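## Task

On the rack's front face, laid out as three rows of four drive blanks, seat every blank that protrudes by pushing it home until it stops and clicks into its latch. The single exception is the top-row blank in the fourth position counting from the left as seen facing the rack; it must stay untouched. The rack is loose: tilting it beyond a slight amount counts as failure, and it must finish in its original spot. A blank counts as seated only if it stays in without the robot holding it.

## Robot and tools

Robot: one custom arm with a two-finger gripper. Upper arm 623 mm (shoulder to elbow), forearm 559 mm (elbow to wrist pitch). Do not knock anything off the table.

Joint order (used in every row and every per-joint result list): waist, forearm roll, elbow, wrist pitch, wrist roll, shoulder. Note shoulder is last. Stated ranges in rad: elbow -2.792 to 2.792; all others -6.283 to 6.283; real ends may differ by up to 0.010.

Scene frame: origin on the table top under the arm base, +z up, +y to the left when facing along +x. Positions in metres, quaternions wxyz, velocities m/s and rad/s. The base may be tilted relative to the table, and the printed hand position gets less accurate at long reach. end_effector_position is the point between the pads when closed; fingers point along the gripper's +z and open/close along its y. Fingertips extend about 33 mm past that point when closed, 9 mm when fully open, and move roughly 24 mm farther from the arm while closing.

A row is 9 numbers in [-1, 1]: six joint values in the order above, then gripper position, gripper force_limit, gripper speed. Joint values are relative offsets, scaled so 1.0 = 1.398 rad (waist, shoulder), 2.097 rad (elbow), 2.622 rad (forearm roll, wrist pitch, wrist roll). The three gripper values are absolute settings: position +1 fully open (140 mm), about -0.8 pads touching, -1 closes until blocked; force_limit -1/0/+1 gives roughly 14/60/107 N; speed -1/0/+1 gives roughly 30/140/250 mm/s.

execute_actions(actions): a list of up to 15 actions; each action is a table of up to 15 rows, one row per 1/30 s control step, the last row held if fewer than 15. Joint offsets in every row of an action are measured from the angles at that action's start (not from the previous row); for the first action of a call, from the last reported angles. An empty list just returns state and images. An action asking a joint more than 0.010 rad beyond its range end is refused; if the first action fails this or any action is malformed, nothing in the call runs. A joint pushed past its true end stops there and the result may report "joint sent to its limit".

move(target, speed, blocking): target is one 9-number row; its joint offsets are relative to the Joint positions in the last result showing them. All joints travel proportionally, so the hand traces a curve, over 0.5 to 10 s. speed is the top rate in rad/s of the joint with farthest to go, 0.01 to 2, default 0.5. blocking=false returns after 0.5 s while motion continues; until a result shows the move ended, further moves and execute_actions are refused, so use wait or stop. The "move:" line gives the outcome (done, off_target, moving, held, fault), limits=held or none, and the joint farthest from target. Paths do not slow for obstacles; the arm is stiff, so commanding even slightly past a firm contact can trigger a fault. Faster contact hits harder; a target deeper beyond contact pushes harder. Sending offsets from Joint positions to Joint targets keeps a press at about its current force.

wait(seconds): 0 to 10, arm holds last command; returns early if a running move ends. stop(): brakes a running move (needs room, more when fast); fingers keep moving. zoom_image(camera, region): camera is cam_head_left, cam_head_right or cam_wrist (each 504x504); region [x0, y0, x1, y1] in pixels from the top-left, at most 504 by 504. finished_scene(scene): give the current scene number; it ends the scene irreversibly after the arm holds its last command and reports success. Replying without a tool call ends everything.

Motion limits: joint targets move at most 2.09 (waist, shoulder), 3.14 (elbow), 3.93 (wrist joints) rad/s, with 0.3 s to accelerate. Each step the target is kept within 0.456 rad (waist, shoulder), 0.683 (elbow), 0.854 (wrist joints) of the measured angle, and targets placing the hand over 70 mm from its measured position are scaled back. Large motions may need several actions; an unfinished motion may need re-commanding. "joint command not followed" means the clearance check altered targets (mounts and posts count as arm parts).

Results: Joint positions, velocities, targets and torques in rad, rad/s and N m, in joint order; torques carry per-unit offset, scale and noise. Flange force is the outside force on the gripper, with error, including held weight; "no reading" means no estimate. Gripper object_status: 0 moving, 1 blocked while opening, 2 blocked while closing (a grip), 3 reached target or pads met. position_measured runs in counts, 3 open to 230 closed, nonlinear. To squeeze harder, raise force_limit and nudge position (e.g. -1 to -0.98).

Avoid: torque at load limits (waist, shoulder 312; elbow 147; wrist joints 41.4 N m) or 144 N outside force, either of which halts the arm 10 s and drops the rest of the call; MOTOR HOT warnings leading to an over-temperature brake stop; hard slams, drops and excessive pushing. For this rack, press blanks gently and roughly straight in, watch that the rack neither tips nor slides, and back away so nothing is held only by the gripper at the end.

Each tool is called after "Request:" as name(argument=value, ...), one argument or row to a line, values as JSON.

## Session

I'll start by looking at the scene's current state.

Request:
execute_actions(
  actions=[],
)

Scene clock: 0.00 s.
end_effector_position=(+0.6961, +0.0771, +0.3737) position_measured=3 object_status=3 end_effector_quat_wxyz=(+0.505, +0.424, +0.531, +0.533) end_effector_velocity=(+0.000, +0.000, +0.001) end_effector_angular_velocity=(-0.000, -0.002, +0.001)
Joint names: [waist, forearm roll, elbow, wrist pitch, wrist roll, shoulder]
Joint positions: [0.012 2.976 2.473 1.101 3.145 0.104]
Joint velocities: [-0.    -0.001 -0.     0.002  0.     0.   ]
Joint torques (N m, as the joint torque sensors report them, + toward a larger angle): no reading
Flange force (N, the push that the arm receives, along the gripper's own x y z axes): no reading
Joint targets: [0.012 2.976 2.473 1.101 3.145 0.104]

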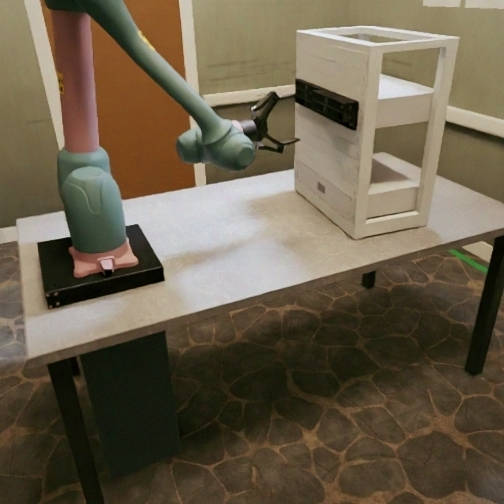

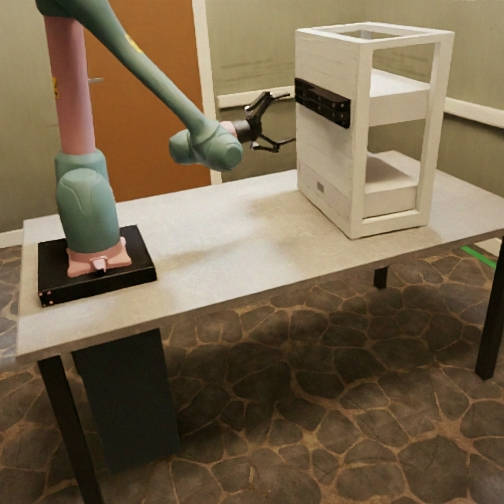

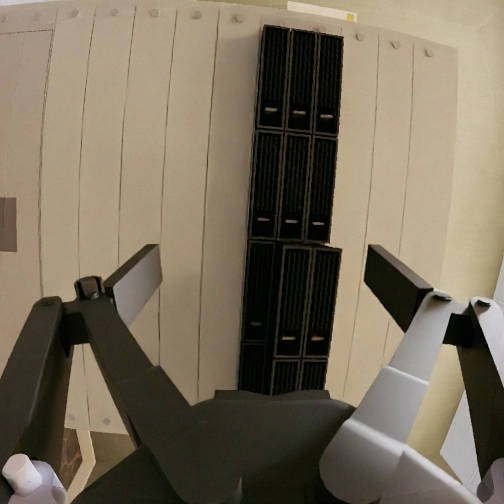

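Request:
zoom_image(
  camera="cam_head_left",
  region=[280, 60, 380, 150],
)

Request:
zoom_image(
  camera="cam_wrist",
  region=[200, 0, 400, 400],
)

Request:
zoom_image(
  camera="cam_head_right",
  region=[280, 60, 380, 150],
)

Region (280, 60, 380, 150) of cam_head_left's 504x504 image, scaled by 5.040, with more detail than that image has; it fills the top 454 rows of this view, and the rest is white.

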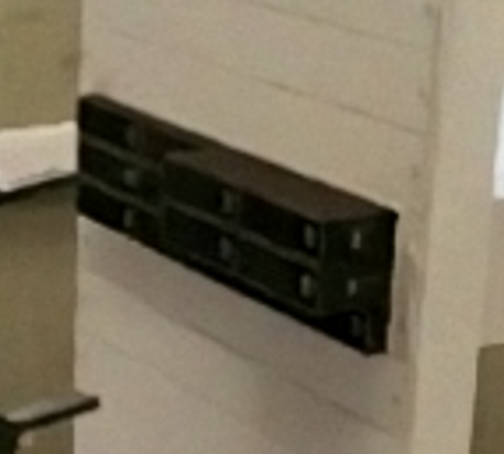

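Region (200, 0, 400, 400) of cam_wrist's 504x504 image, scaled by 1.260, with more detail than that image has.

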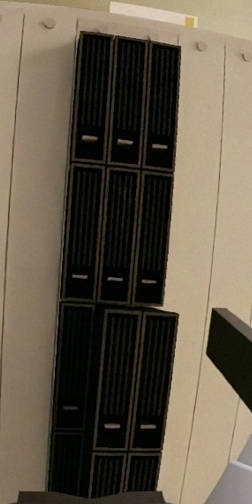

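Region (280, 60, 380, 150) of cam_head_right's 504x504 image, scaled by 5.040, with more detail than that image has; it fills the top 454 rows of this view, and the rest is white.

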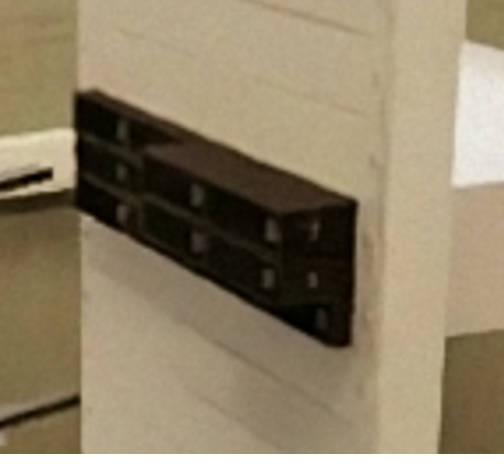

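Request:
zoom_image(
  camera="cam_wrist",
  region=[220, 200, 380, 400],
)

Request:
zoom_image(
  camera="cam_wrist",
  region=[220, 0, 420, 260],
)

Region (220, 200, 380, 400) of cam_wrist's 504x504 image, scaled by 2.520, with more detail than that image has; it fills the left 403 columns of this view, and the rest is white.

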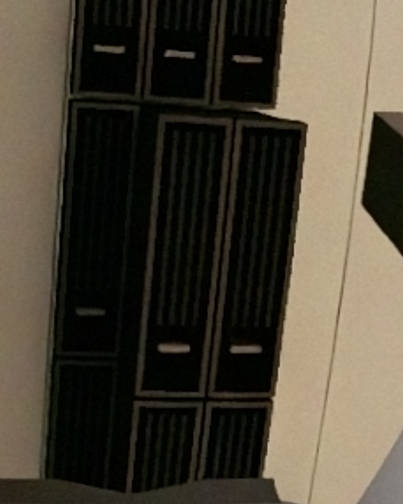

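Region (220, 0, 420, 260) of cam_wrist's 504x504 image, scaled by 1.938, with more detail than that image has; it fills the left 388 columns of this view, and the rest is white.

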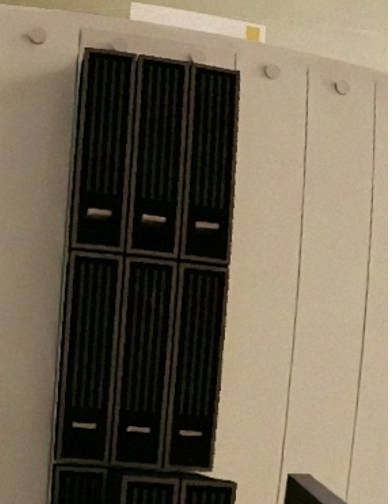

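Request:
move(
  target=[-0.0485, 0.0207, -0.0080, -0.1343, 0.0301, -0.1828, -1, 0, 1],
  speed=0.6,
)

Scene clock: 4.63 s.
end_effector_position=(+0.6600, +0.0094, +0.4429) position_measured=233 object_status=3 end_effector_quat_wxyz=(+0.501, +0.500, +0.500, +0.499) end_effector_velocity=(+0.000, -0.001, +0.001) end_effector_angular_velocity=(+0.001, -0.001, -0.001)
Joint names: [waist, forearm roll, elbow, wrist pitch, wrist roll, shoulder]
Joint positions: [-0.055  3.03   2.456  0.749  3.223 -0.152]
Joint velocities: [-0.001  0.001 -0.001 -0.     0.    -0.   ]
Joint torques (N m, as the joint torque sensors report them, + toward a larger angle): [ -4.35  -3.56 -32.36   2.18   0.37 -17.32]
Flange force (N, the push that the arm receives, along the gripper's own x y z axes): [17.8 2.9 0.1]
Joint targets: [-0.055 3.030 2.456 0.749 3.223 -0.152]
move: done; limits=none; farthest joint: the waist, 0.000 radians from its target (0.068 radians at the start)

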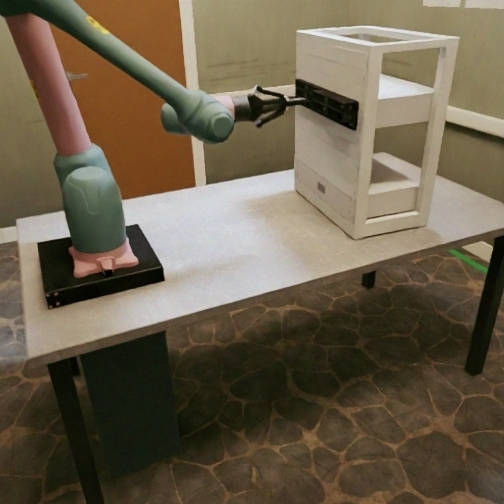

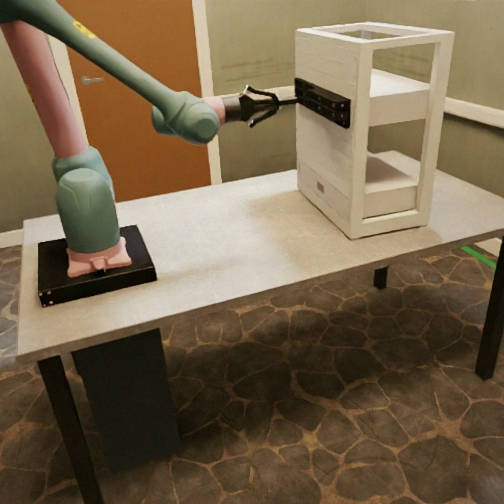

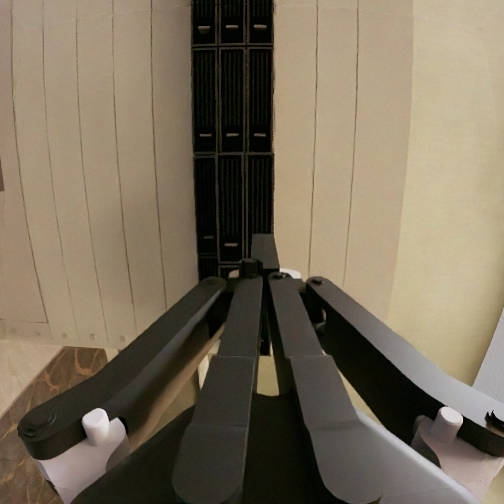

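Request:
zoom_image(
  camera="cam_wrist",
  region=[170, 120, 330, 290],
)

Request:
zoom_image(
  camera="cam_head_left",
  region=[230, 60, 380, 150],
)

Region (170, 120, 330, 290) of cam_wrist's 504x504 image, scaled by 2.965, with more detail than that image has; it fills the left 474 columns of this view, and the rest is white.

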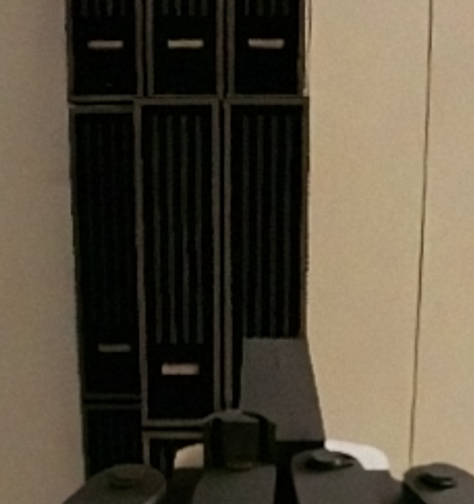

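Region (230, 60, 380, 150) of cam_head_left's 504x504 image, scaled by 3.360, with more detail than that image has; it fills the top 302 rows of this view, and the rest is white.

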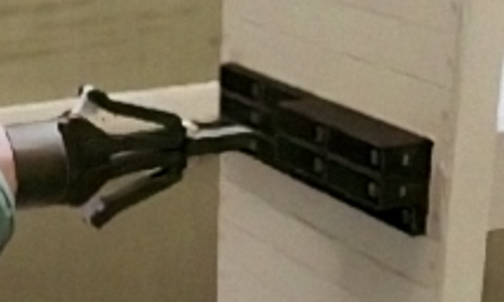

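Request:
move(
  target=[0.04552, 0.03575, -0.02972, 0.00323, -0.02657, 0.0528, -1, 0, 1],
  speed=0.3,
)

Scene clock: 6.53 s.
end_effector_position=(+0.7001, +0.0294, +0.4430) position_measured=233 object_status=3 end_effector_quat_wxyz=(+0.501, +0.500, +0.500, +0.499) end_effector_velocity=(+0.000, -0.001, +0.000) end_effector_angular_velocity=(+0.000, -0.000, -0.001)
Joint names: [waist, forearm roll, elbow, wrist pitch, wrist roll, shoulder]
Joint positions: [ 0.008  3.124  2.394  0.757  3.154 -0.078]
Joint velocities: [-0.001  0.001 -0.001 -0.001 -0.    -0.   ]
Joint torques (N m, as the joint torque sensors report them, + toward a larger angle): [ -0.66  -3.35 -31.69   2.07   0.27 -26.69]
Flange force (N, the push that the arm receives, along the gripper's own x y z axes): [4.3 -1.1 3.1]
Joint targets: [0.008 3.124 2.394 0.757 3.154 -0.078]
move: done; limits=none; farthest joint: the waist, 0.000 radians from its target (0.064 radians at the start)

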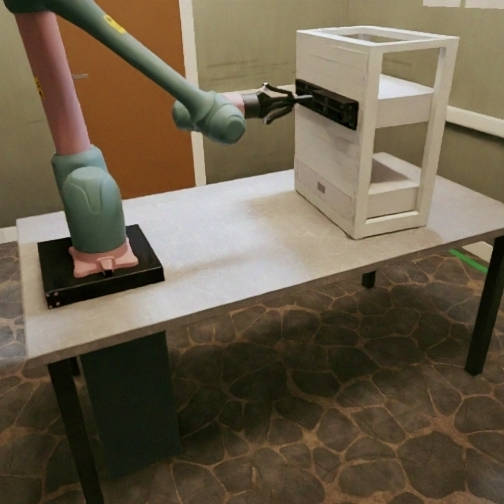

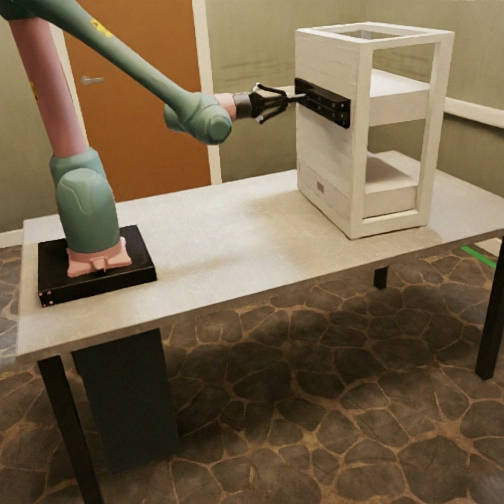

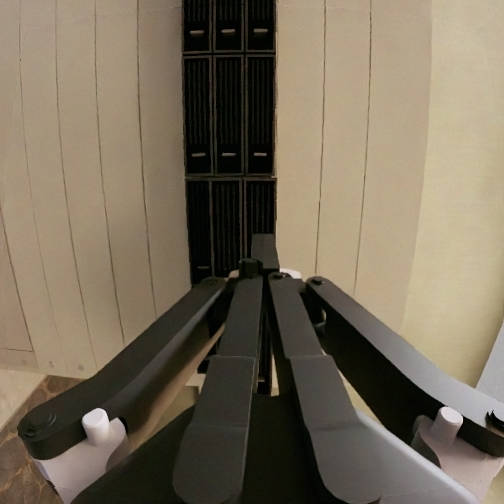

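Request:
zoom_image(
  camera="cam_wrist",
  region=[170, 120, 330, 290],
)

Request:
zoom_image(
  camera="cam_head_left",
  region=[260, 60, 380, 150],
)

Region (170, 120, 330, 290) of cam_wrist's 504x504 image, scaled by 2.965, with more detail than that image has; it fills the left 474 columns of this view, and the rest is white.

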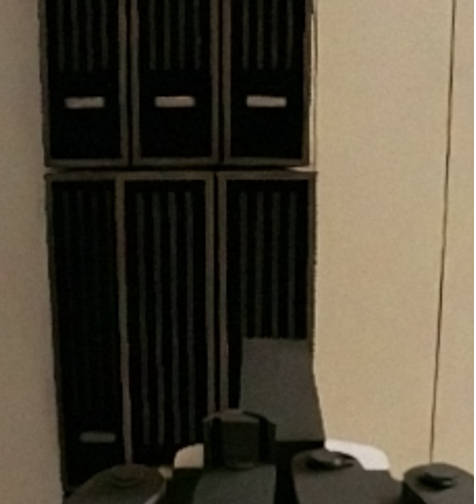

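Region (260, 60, 380, 150) of cam_head_left's 504x504 image, scaled by 4.200, with more detail than that image has; it fills the top 378 rows of this view, and the rest is white.

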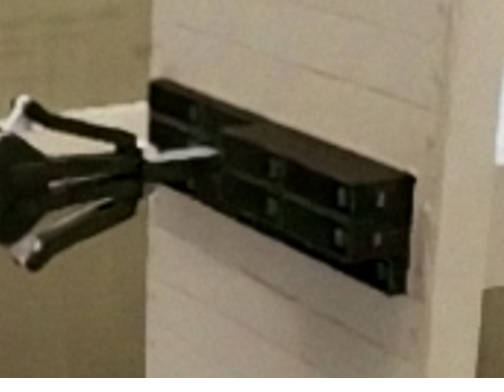

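Request:
move(
  target=[0.00046, 0.0004, -0.01405, 0.00271, -0.00033, 0.02616, -1, 0, 1],
  speed=0.1,
)

Scene clock: 9.33 s.
end_effector_position=(+0.7200, +0.0293, +0.4412) position_measured=233 object_status=3 end_effector_quat_wxyz=(+0.501, +0.500, +0.500, +0.499) end_effector_velocity=(+0.000, +0.000, +0.001) end_effector_angular_velocity=(-0.001, -0.001, +0.001)
Joint names: [waist, forearm roll, elbow, wrist pitch, wrist roll, shoulder]
Joint positions: [ 0.009  3.125  2.364  0.764  3.153 -0.042]
Joint velocities: [ 0.    -0.001 -0.001 -0.    -0.    -0.   ]
Joint torques (N m, as the joint torque sensors report them, + toward a larger angle): [ -1.21  -3.03 -32.36   2.22  -0.23 -28.36]
Flange force (N, the push that the arm receives, along the gripper's own x y z axes): [2.8 1.5 -1.3]
Joint targets: [0.009 3.125 2.364 0.764 3.153 -0.042]
move: done; limits=none; farthest joint: the waist, 0.000 radians from its target (0.000 radians at the start)

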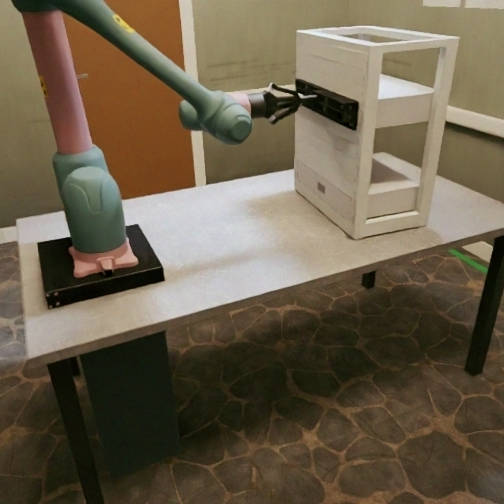

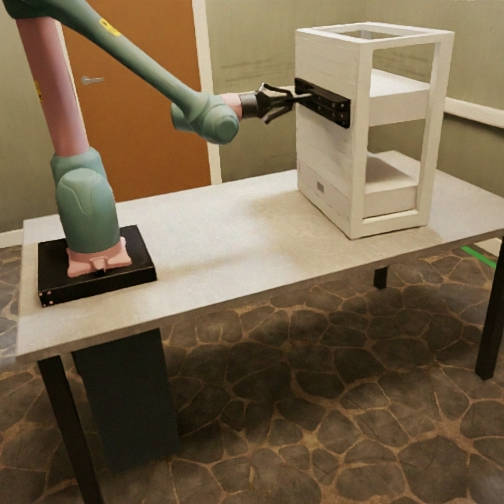

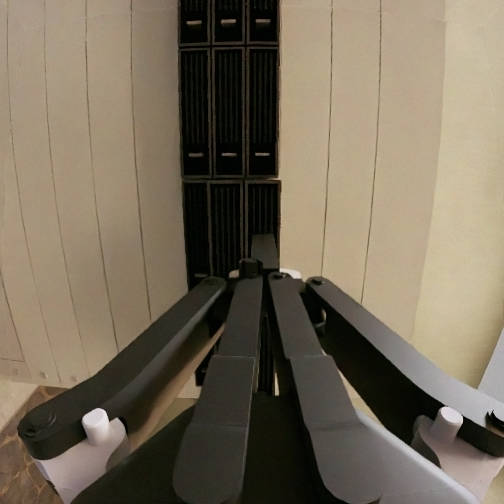

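Request:
zoom_image(
  camera="cam_wrist",
  region=[170, 120, 330, 290],
)

Request:
zoom_image(
  camera="cam_head_left",
  region=[260, 60, 380, 150],
)

Region (170, 120, 330, 290) of cam_wrist's 504x504 image, scaled by 2.965, with more detail than that image has; it fills the left 474 columns of this view, and the rest is white.

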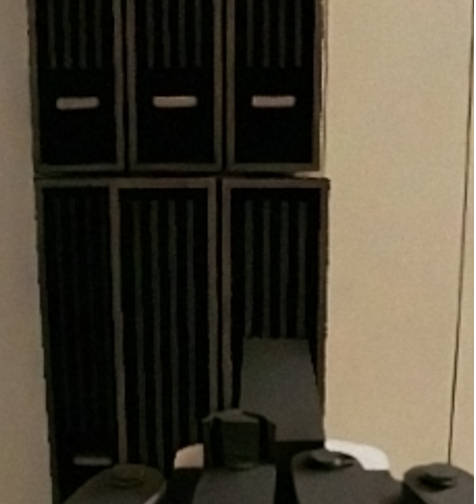

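Region (260, 60, 380, 150) of cam_head_left's 504x504 image, scaled by 4.200, with more detail than that image has; it fills the top 378 rows of this view, and the rest is white.

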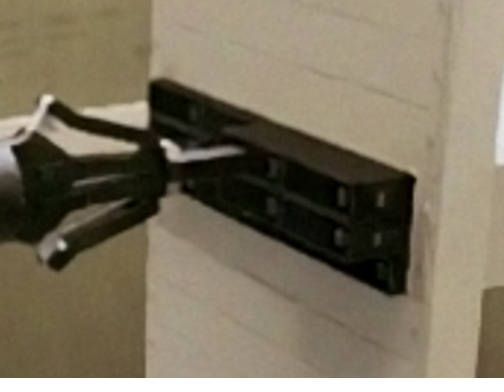

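Request:
move(
  target=[0.0, 0.0003, -0.01521, 0.00024, -0.00024, 0.02328, -1, 0, 1],
  speed=0.06,
)

Scene clock: 10.80 s.
end_effector_position=(+0.7401, +0.0289, +0.4412) position_measured=233 object_status=3 end_effector_quat_wxyz=(+0.501, +0.500, +0.500, +0.499) end_effector_velocity=(+0.000, +0.001, -0.001) end_effector_angular_velocity=(-0.001, +0.001, +0.002)
Joint names: [waist, forearm roll, elbow, wrist pitch, wrist roll, shoulder]
Joint positions: [ 0.009  3.125  2.332  0.765  3.152 -0.009]
Joint velocities: [ 0.001 -0.002  0.    -0.001  0.     0.   ]
Joint torques (N m, as the joint torque sensors report them, + toward a larger angle): [  3.03  -4.32 -34.09   1.81   0.42 -28.16]
Flange force (N, the push that the arm receives, along the gripper's own x y z axes): [-1.9 4.2 -9.9]
Joint targets: [0.009 3.125 2.332 0.765 3.152 -0.009]
move: done; limits=none; farthest joint: the waist, 0.000 radians from its target (0.000 radians at the start)

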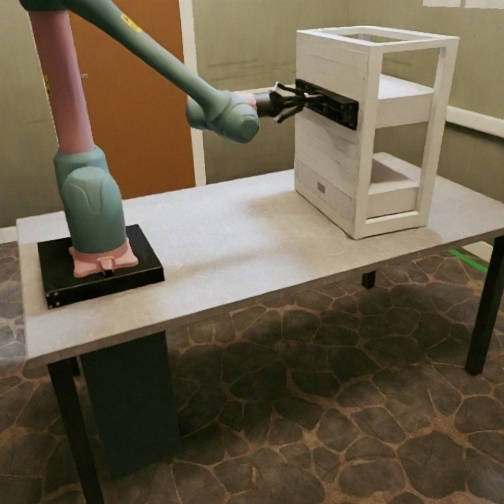

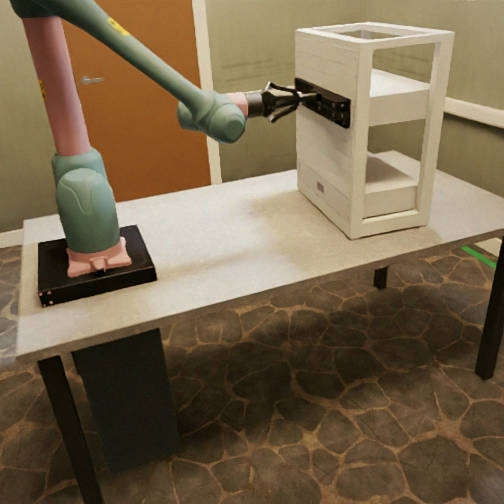

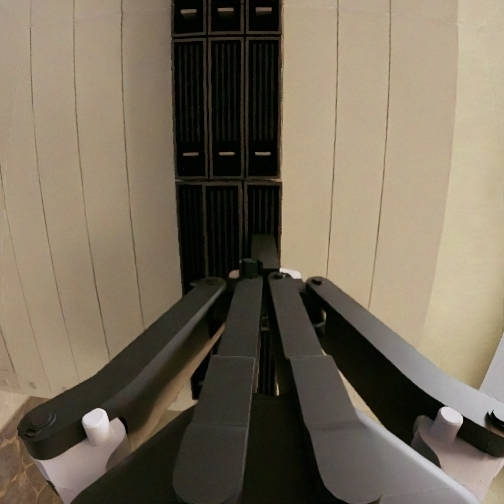

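Request:
zoom_image(
  camera="cam_wrist",
  region=[170, 120, 330, 290],
)

Request:
zoom_image(
  camera="cam_head_left",
  region=[260, 60, 380, 150],
)

Region (170, 120, 330, 290) of cam_wrist's 504x504 image, scaled by 2.965, with more detail than that image has; it fills the left 474 columns of this view, and the rest is white.

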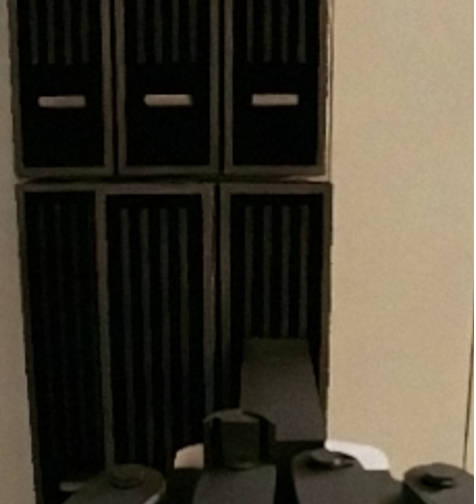

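Region (260, 60, 380, 150) of cam_head_left's 504x504 image, scaled by 4.200, with more detail than that image has; it fills the top 378 rows of this view, and the rest is white.

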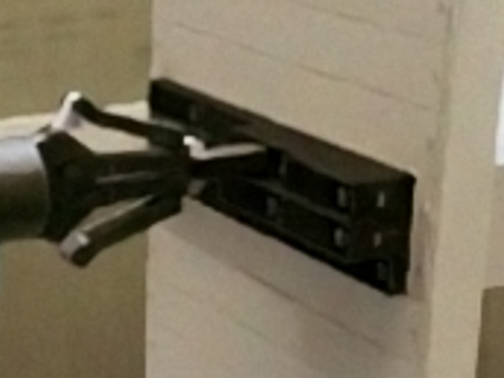

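Request:
zoom_image(
  camera="cam_wrist",
  region=[190, 150, 300, 210],
)

Region (190, 150, 300, 210) of cam_wrist's 504x504 image, scaled by 4.582, with more detail than that image has; it fills the top 275 rows of this view, and the rest is white.

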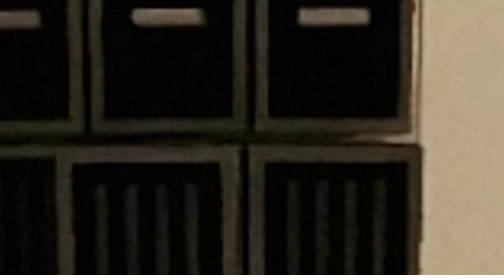

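Request:
move(
  target=[-0.00055, 0.0002, -0.0116, -0.00021, -0.00015, 0.0170, -1, 0, 1],
  speed=0.05,
)

Request:
zoom_image(
  camera="cam_wrist",
  region=[190, 150, 300, 210],
)

Scene clock: 12.20 s.
end_effector_position=(+0.7551, +0.0280, +0.4412) position_measured=233 object_status=3 end_effector_quat_wxyz=(+0.501, +0.500, +0.499, +0.499) end_effector_velocity=(-0.000, +0.000, -0.001) end_effector_angular_velocity=(+0.000, +0.001, +0.000)
Joint names: [waist, forearm roll, elbow, wrist pitch, wrist roll, shoulder]
Joint positions: [0.008 3.126 2.308 0.765 3.152 0.015]
Joint velocities: [ 0.     0.     0.    -0.001  0.     0.   ]
Joint torques (N m, as the joint torque sensors report them, + toward a larger angle): [  1.2   -4.74 -35.56   1.93   0.44 -30.  ]
Flange force (N, the push that the arm receives, along the gripper's own x y z axes): [3.6 3.9 -13.1]
Joint targets: [0.008 3.126 2.308 0.765 3.152 0.015]
move: done; limits=none; farthest joint: the waist, 0.000 radians from its target (0.001 radians at the start)

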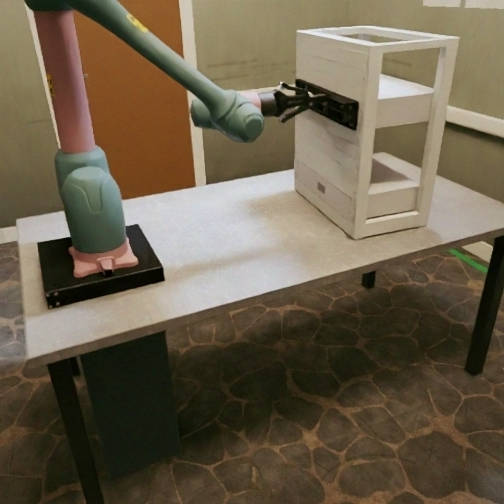

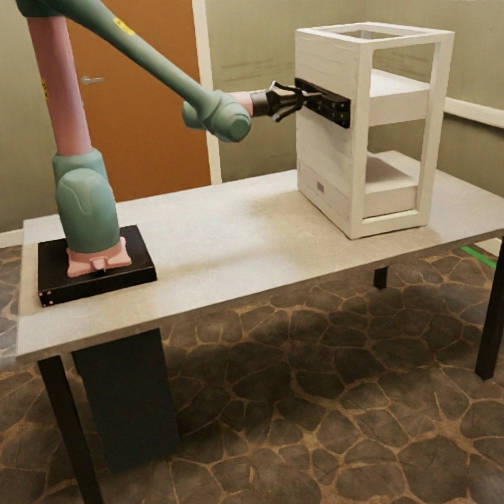

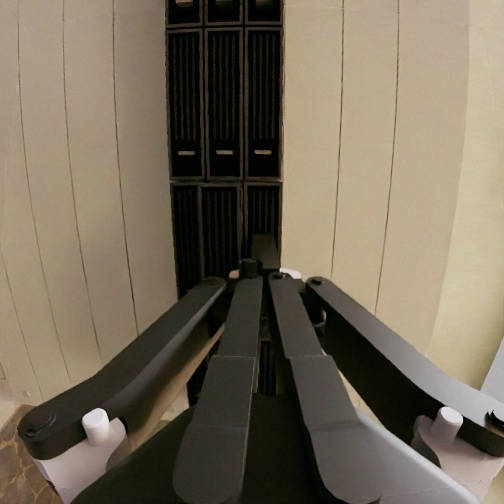

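Region (190, 150, 300, 210) of cam_wrist's 504x504 image, scaled by 4.582, with more detail than that image has; it fills the top 275 rows of this view, and the rest is white.

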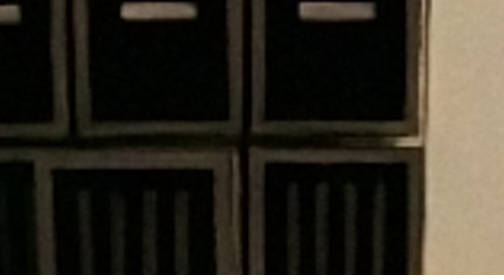

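Request:
move(
  target=[-0.00015, 0.0, -0.00312, -0.00011, 0.0, 0.00447, -1, 0, 1],
  speed=0.03,
)

Request:
zoom_image(
  camera="cam_wrist",
  region=[190, 150, 300, 210],
)

Scene clock: 13.13 s.
end_effector_position=(+0.7591, +0.0278, +0.4412) position_measured=233 object_status=3 end_effector_quat_wxyz=(+0.501, +0.500, +0.499, +0.499) end_effector_velocity=(+0.000, +0.000, -0.001) end_effector_angular_velocity=(+0.000, +0.002, -0.000)
Joint names: [waist, forearm roll, elbow, wrist pitch, wrist roll, shoulder]
Joint positions: [0.008 3.126 2.302 0.764 3.152 0.021]
Joint velocities: [ 0.     0.     0.    -0.002  0.     0.   ]
Joint torques (N m, as the joint torque sensors report them, + toward a larger angle): [  3.24  -4.31 -33.27   1.97   0.15 -32.26]
Flange force (N, the push that the arm receives, along the gripper's own x y z axes): [-3.0 3.8 -6.9]
Joint targets: [0.008 3.126 2.302 0.764 3.152 0.021]
move: done; limits=none; farthest joint: the waist, 0.000 radians from its target (0.000 radians at the start)

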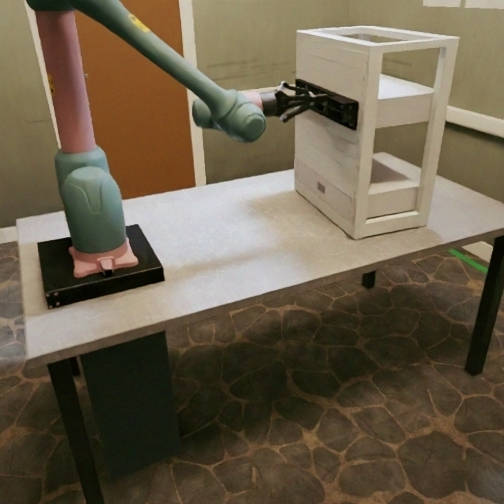

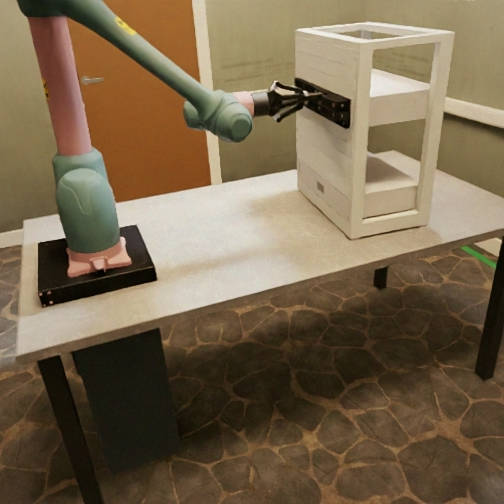

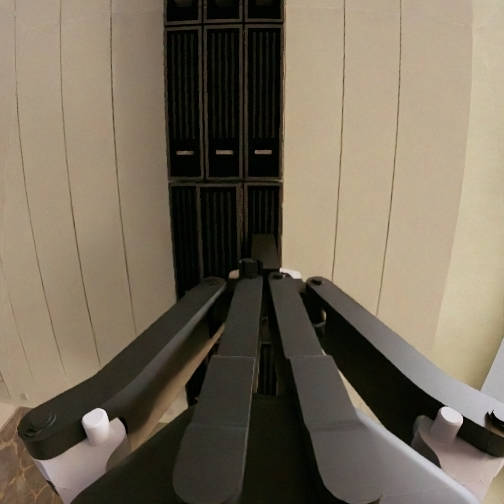

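Region (190, 150, 300, 210) of cam_wrist's 504x504 image, scaled by 4.582, with more detail than that image has; it fills the top 275 rows of this view, and the rest is white.

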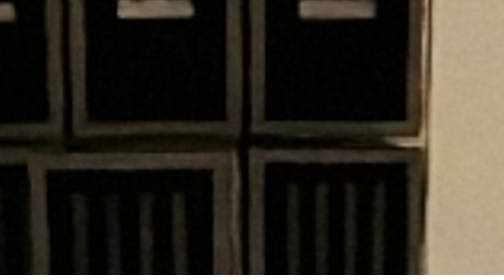

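Request:
move(
  target=[-0.00008, 0.0, -0.00156, -0.00006, 0.0, 0.00223, -1, 0, 1],
  speed=0.03,
)

Request:
zoom_image(
  camera="cam_wrist",
  region=[230, 160, 300, 200],
)

Scene clock: 13.97 s.
end_effector_position=(+0.7611, +0.0277, +0.4412) position_measured=233 object_status=3 end_effector_quat_wxyz=(+0.501, +0.500, +0.499, +0.499) end_effector_velocity=(+0.000, +0.001, -0.000) end_effector_angular_velocity=(+0.000, +0.001, +0.001)
Joint names: [waist, forearm roll, elbow, wrist pitch, wrist roll, shoulder]
Joint positions: [0.008 3.126 2.298 0.764 3.152 0.024]
Joint velocities: [ 0.001 -0.    -0.    -0.     0.     0.   ]
Joint torques (N m, as the joint torque sensors report them, + toward a larger angle): [ -0.97  -4.59 -33.01   1.41   0.37 -31.06]
Flange force (N, the push that the arm receives, along the gripper's own x y z axes): [8.4 5.0 -8.7]
Joint targets: [0.008 3.126 2.298 0.764 3.152 0.024]
move: done; limits=none; farthest joint: the waist, 0.000 radians from its target (0.000 radians at the start)

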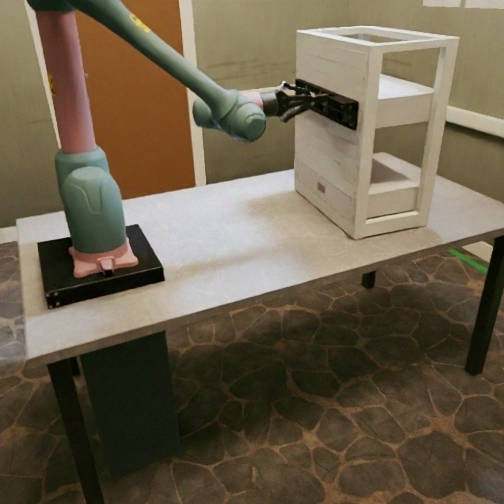

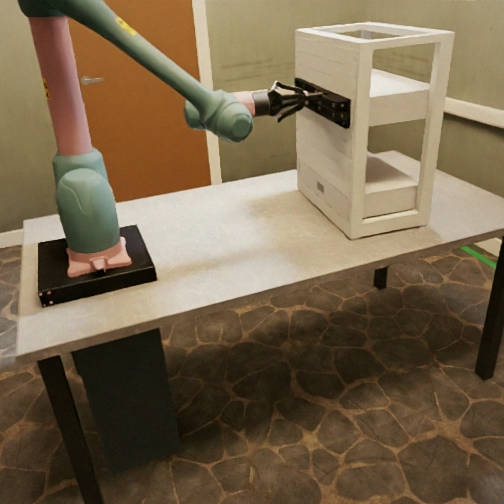

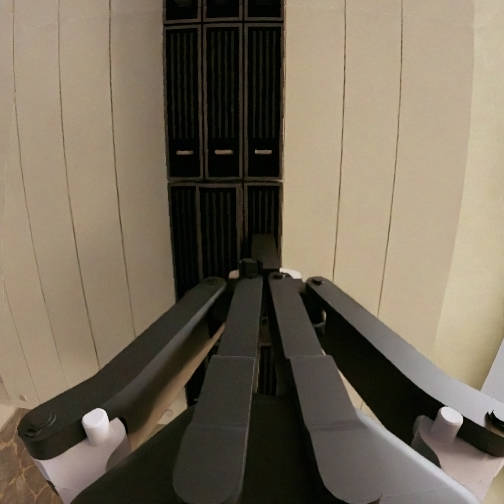

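Region (230, 160, 300, 200) of cam_wrist's 504x504 image, scaled by 7.200, with more detail than that image has; it fills the top 288 rows of this view, and the rest is white.

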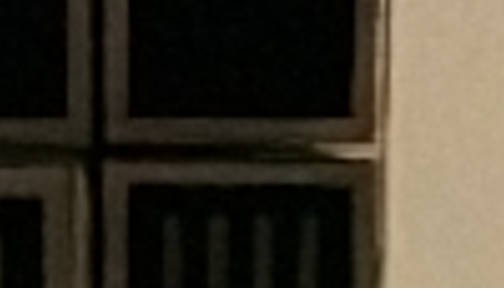

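Request:
execute_actions(
  actions=[
    [[0,0,-0.00016,0,0,0.00022,-1,0,1],[0,0,-0.00031,0,0,0.00045,-1,0,1],[0,0,-0.00047,0,0,0.00067,-1,0,1],[0,0,-0.00062,0,0,0.00089,-1,0,1],[0,0,-0.00078,-0.00003,0,0.00112,-1,0,1]],
  ],
)

Request:
zoom_image(
  camera="cam_wrist",
  region=[230, 160, 300, 200],
)

Scene clock: 14.63 s.
end_effector_position=(+0.7621, +0.0277, +0.4412) position_measured=233 object_status=3 end_effector_quat_wxyz=(+0.501, +0.500, +0.499, +0.499) end_effector_velocity=(-0.000, +0.000, -0.000) end_effector_angular_velocity=(+0.000, -0.001, +0.000)
Joint names: [waist, forearm roll, elbow, wrist pitch, wrist roll, shoulder]
Joint positions: [0.008 3.126 2.297 0.764 3.152 0.026]
Joint velocities: [ 0.001  0.001  0.001  0.001 -0.     0.   ]
Joint torques (N m, as the joint torque sensors report them, + toward a larger angle): [  0.1   -5.31 -33.93   1.92   0.52 -28.85]
Flange force (N, the push that the arm receives, along the gripper's own x y z axes): [8.1 8.5 -14.0]
Joint targets: [0.008 3.126 2.297 0.764 3.152 0.026]

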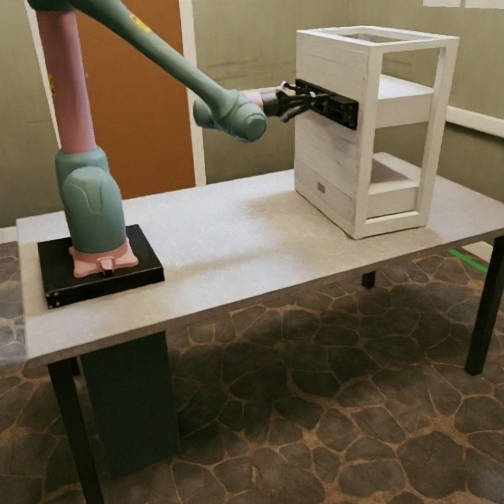

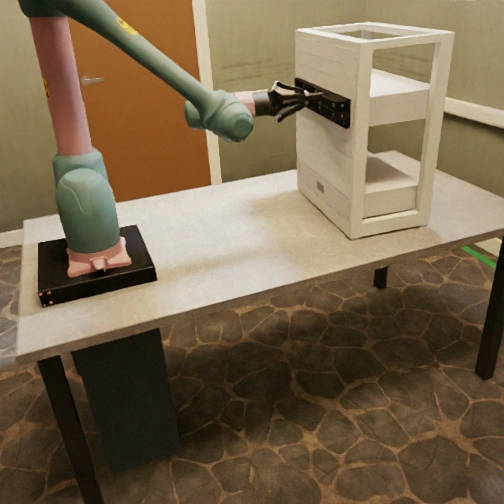

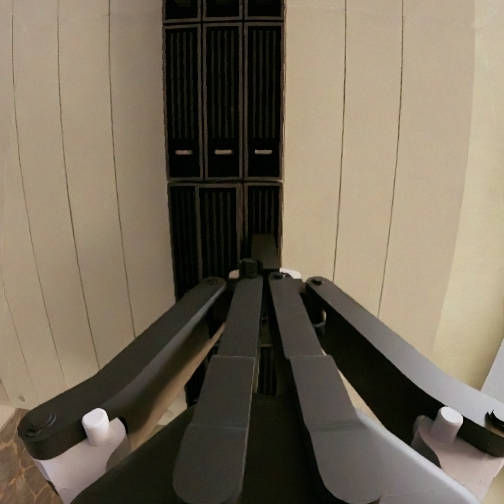

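Region (230, 160, 300, 200) of cam_wrist's 504x504 image, scaled by 7.200, with more detail than that image has; it fills the top 288 rows of this view, and the rest is white.

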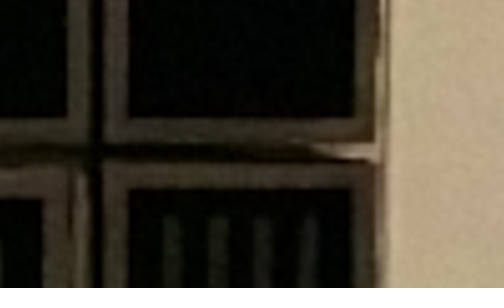

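Request:
execute_actions(
  actions=[
    [[0,0,-0.00016,0,0,0.00022,-1,0,1],[0,0,-0.00031,0,0,0.00045,-1,0,1],[0,0,-0.00047,0,0,0.00067,-1,0,1],[0,0,-0.00062,0,0,0.00089,-1,0,1],[0,0,-0.00078,-0.00003,0,0.00112,-1,0,1]],
  ],
)

Request:
zoom_image(
  camera="cam_wrist",
  region=[230, 160, 300, 200],
)

Scene clock: 15.27 s.
end_effector_position=(+0.7631, +0.0276, +0.4412) position_measured=233 object_status=3 end_effector_quat_wxyz=(+0.501, +0.500, +0.499, +0.499) end_effector_velocity=(-0.000, -0.000, +0.000) end_effector_angular_velocity=(+0.001, -0.002, -0.001)
Joint names: [waist, forearm roll, elbow, wrist pitch, wrist roll, shoulder]
Joint positions: [0.008 3.126 2.295 0.764 3.152 0.027]
Joint velocities: [-0.     0.001  0.001  0.003  0.     0.   ]
Joint torques (N m, as the joint torque sensors report them, + toward a larger angle): [  3.44  -5.19 -33.79   2.11   0.3  -32.17]
Flange force (N, the push that the arm receives, along the gripper's own x y z axes): [-0.3 4.6 -8.9]
Joint targets: [0.008 3.126 2.295 0.764 3.152 0.027]

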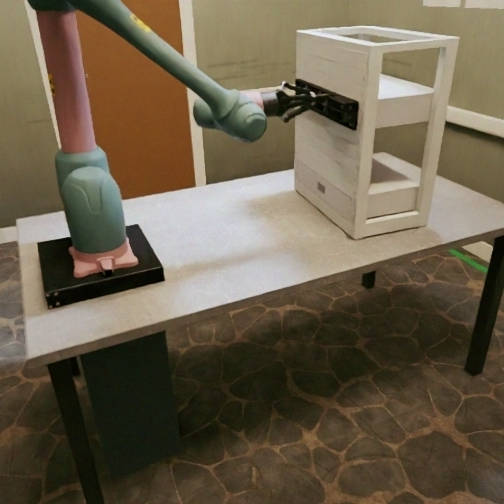

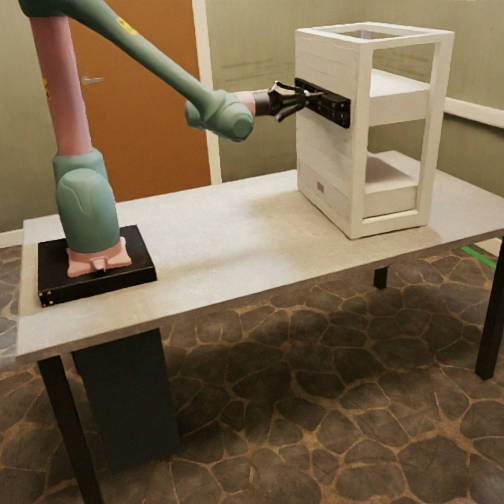

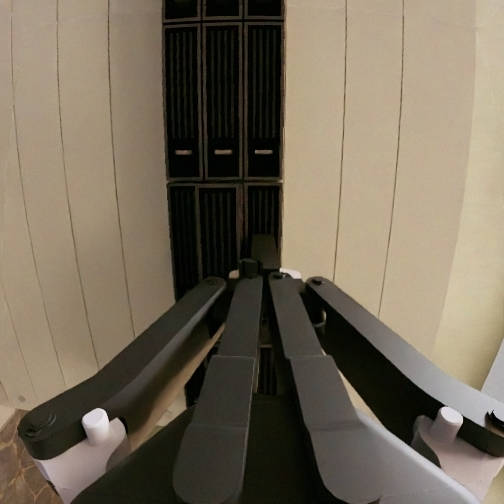

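Region (230, 160, 300, 200) of cam_wrist's 504x504 image, scaled by 7.200, with more detail than that image has; it fills the top 288 rows of this view, and the rest is white.

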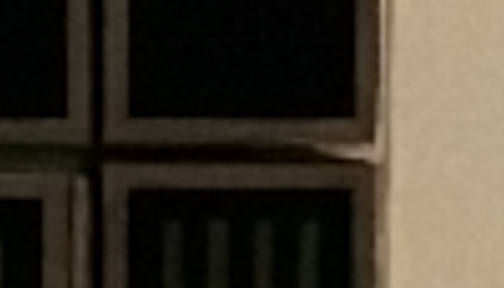

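Request:
execute_actions(
  actions=[
    [[0,0,-0.00016,0,0,0.00022,-1,0,1],[0,0,-0.00031,0,0,0.00045,-1,0,1],[0,0,-0.00047,0,0,0.00067,-1,0,1],[0,0,-0.00062,0,0,0.00089,-1,0,1],[0,0,-0.00078,-0.00003,0,0.00112,-1,0,1]],
  ],
)

Request:
zoom_image(
  camera="cam_wrist",
  region=[230, 160, 300, 200],
)

Scene clock: 16.00 s.
end_effector_position=(+0.7641, +0.0276, +0.4412) position_measured=233 object_status=3 end_effector_quat_wxyz=(+0.501, +0.500, +0.499, +0.499) end_effector_velocity=(+0.000, -0.001, +0.000) end_effector_angular_velocity=(+0.000, -0.000, -0.001)
Joint names: [waist, forearm roll, elbow, wrist pitch, wrist roll, shoulder]
Joint positions: [0.008 3.126 2.293 0.764 3.152 0.029]
Joint velocities: [-0.001  0.    -0.     0.     0.     0.   ]
Joint torques (N m, as the joint torque sensors report them, + toward a larger angle): [ -0.88  -4.5  -34.38   2.13   0.47 -32.45]
Flange force (N, the push that the arm receives, along the gripper's own x y z axes): [7.7 4.0 -9.5]
Joint targets: [0.008 3.126 2.293 0.764 3.152 0.029]

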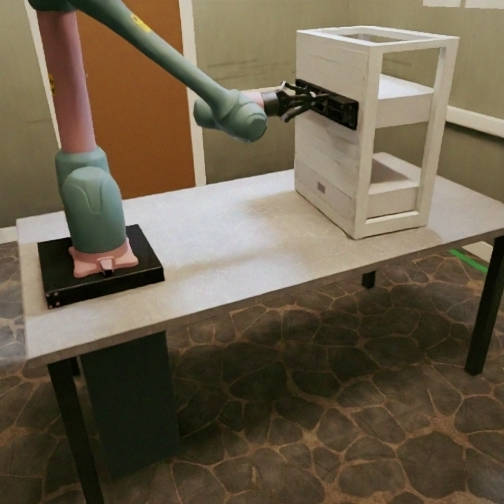

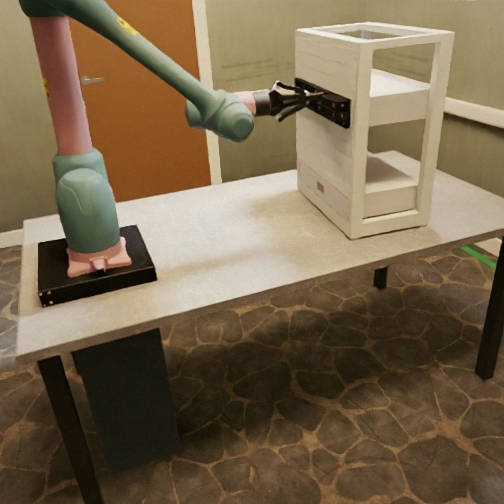

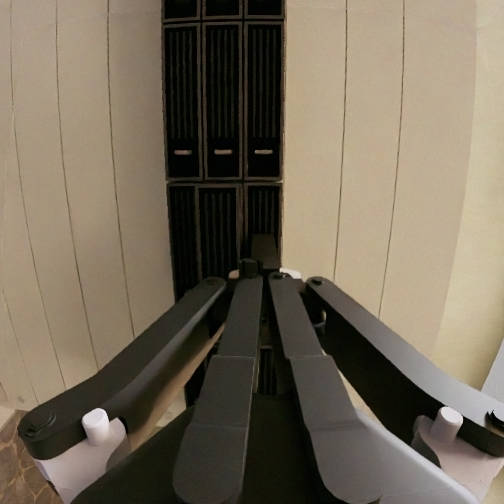

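Region (230, 160, 300, 200) of cam_wrist's 504x504 image, scaled by 7.200, with more detail than that image has; it fills the top 288 rows of this view, and the rest is white.

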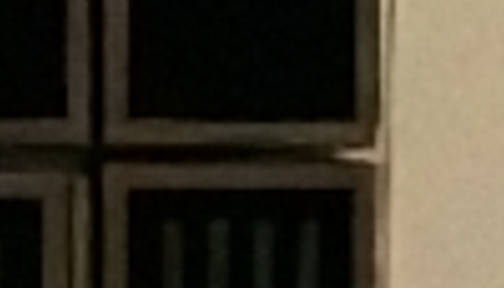

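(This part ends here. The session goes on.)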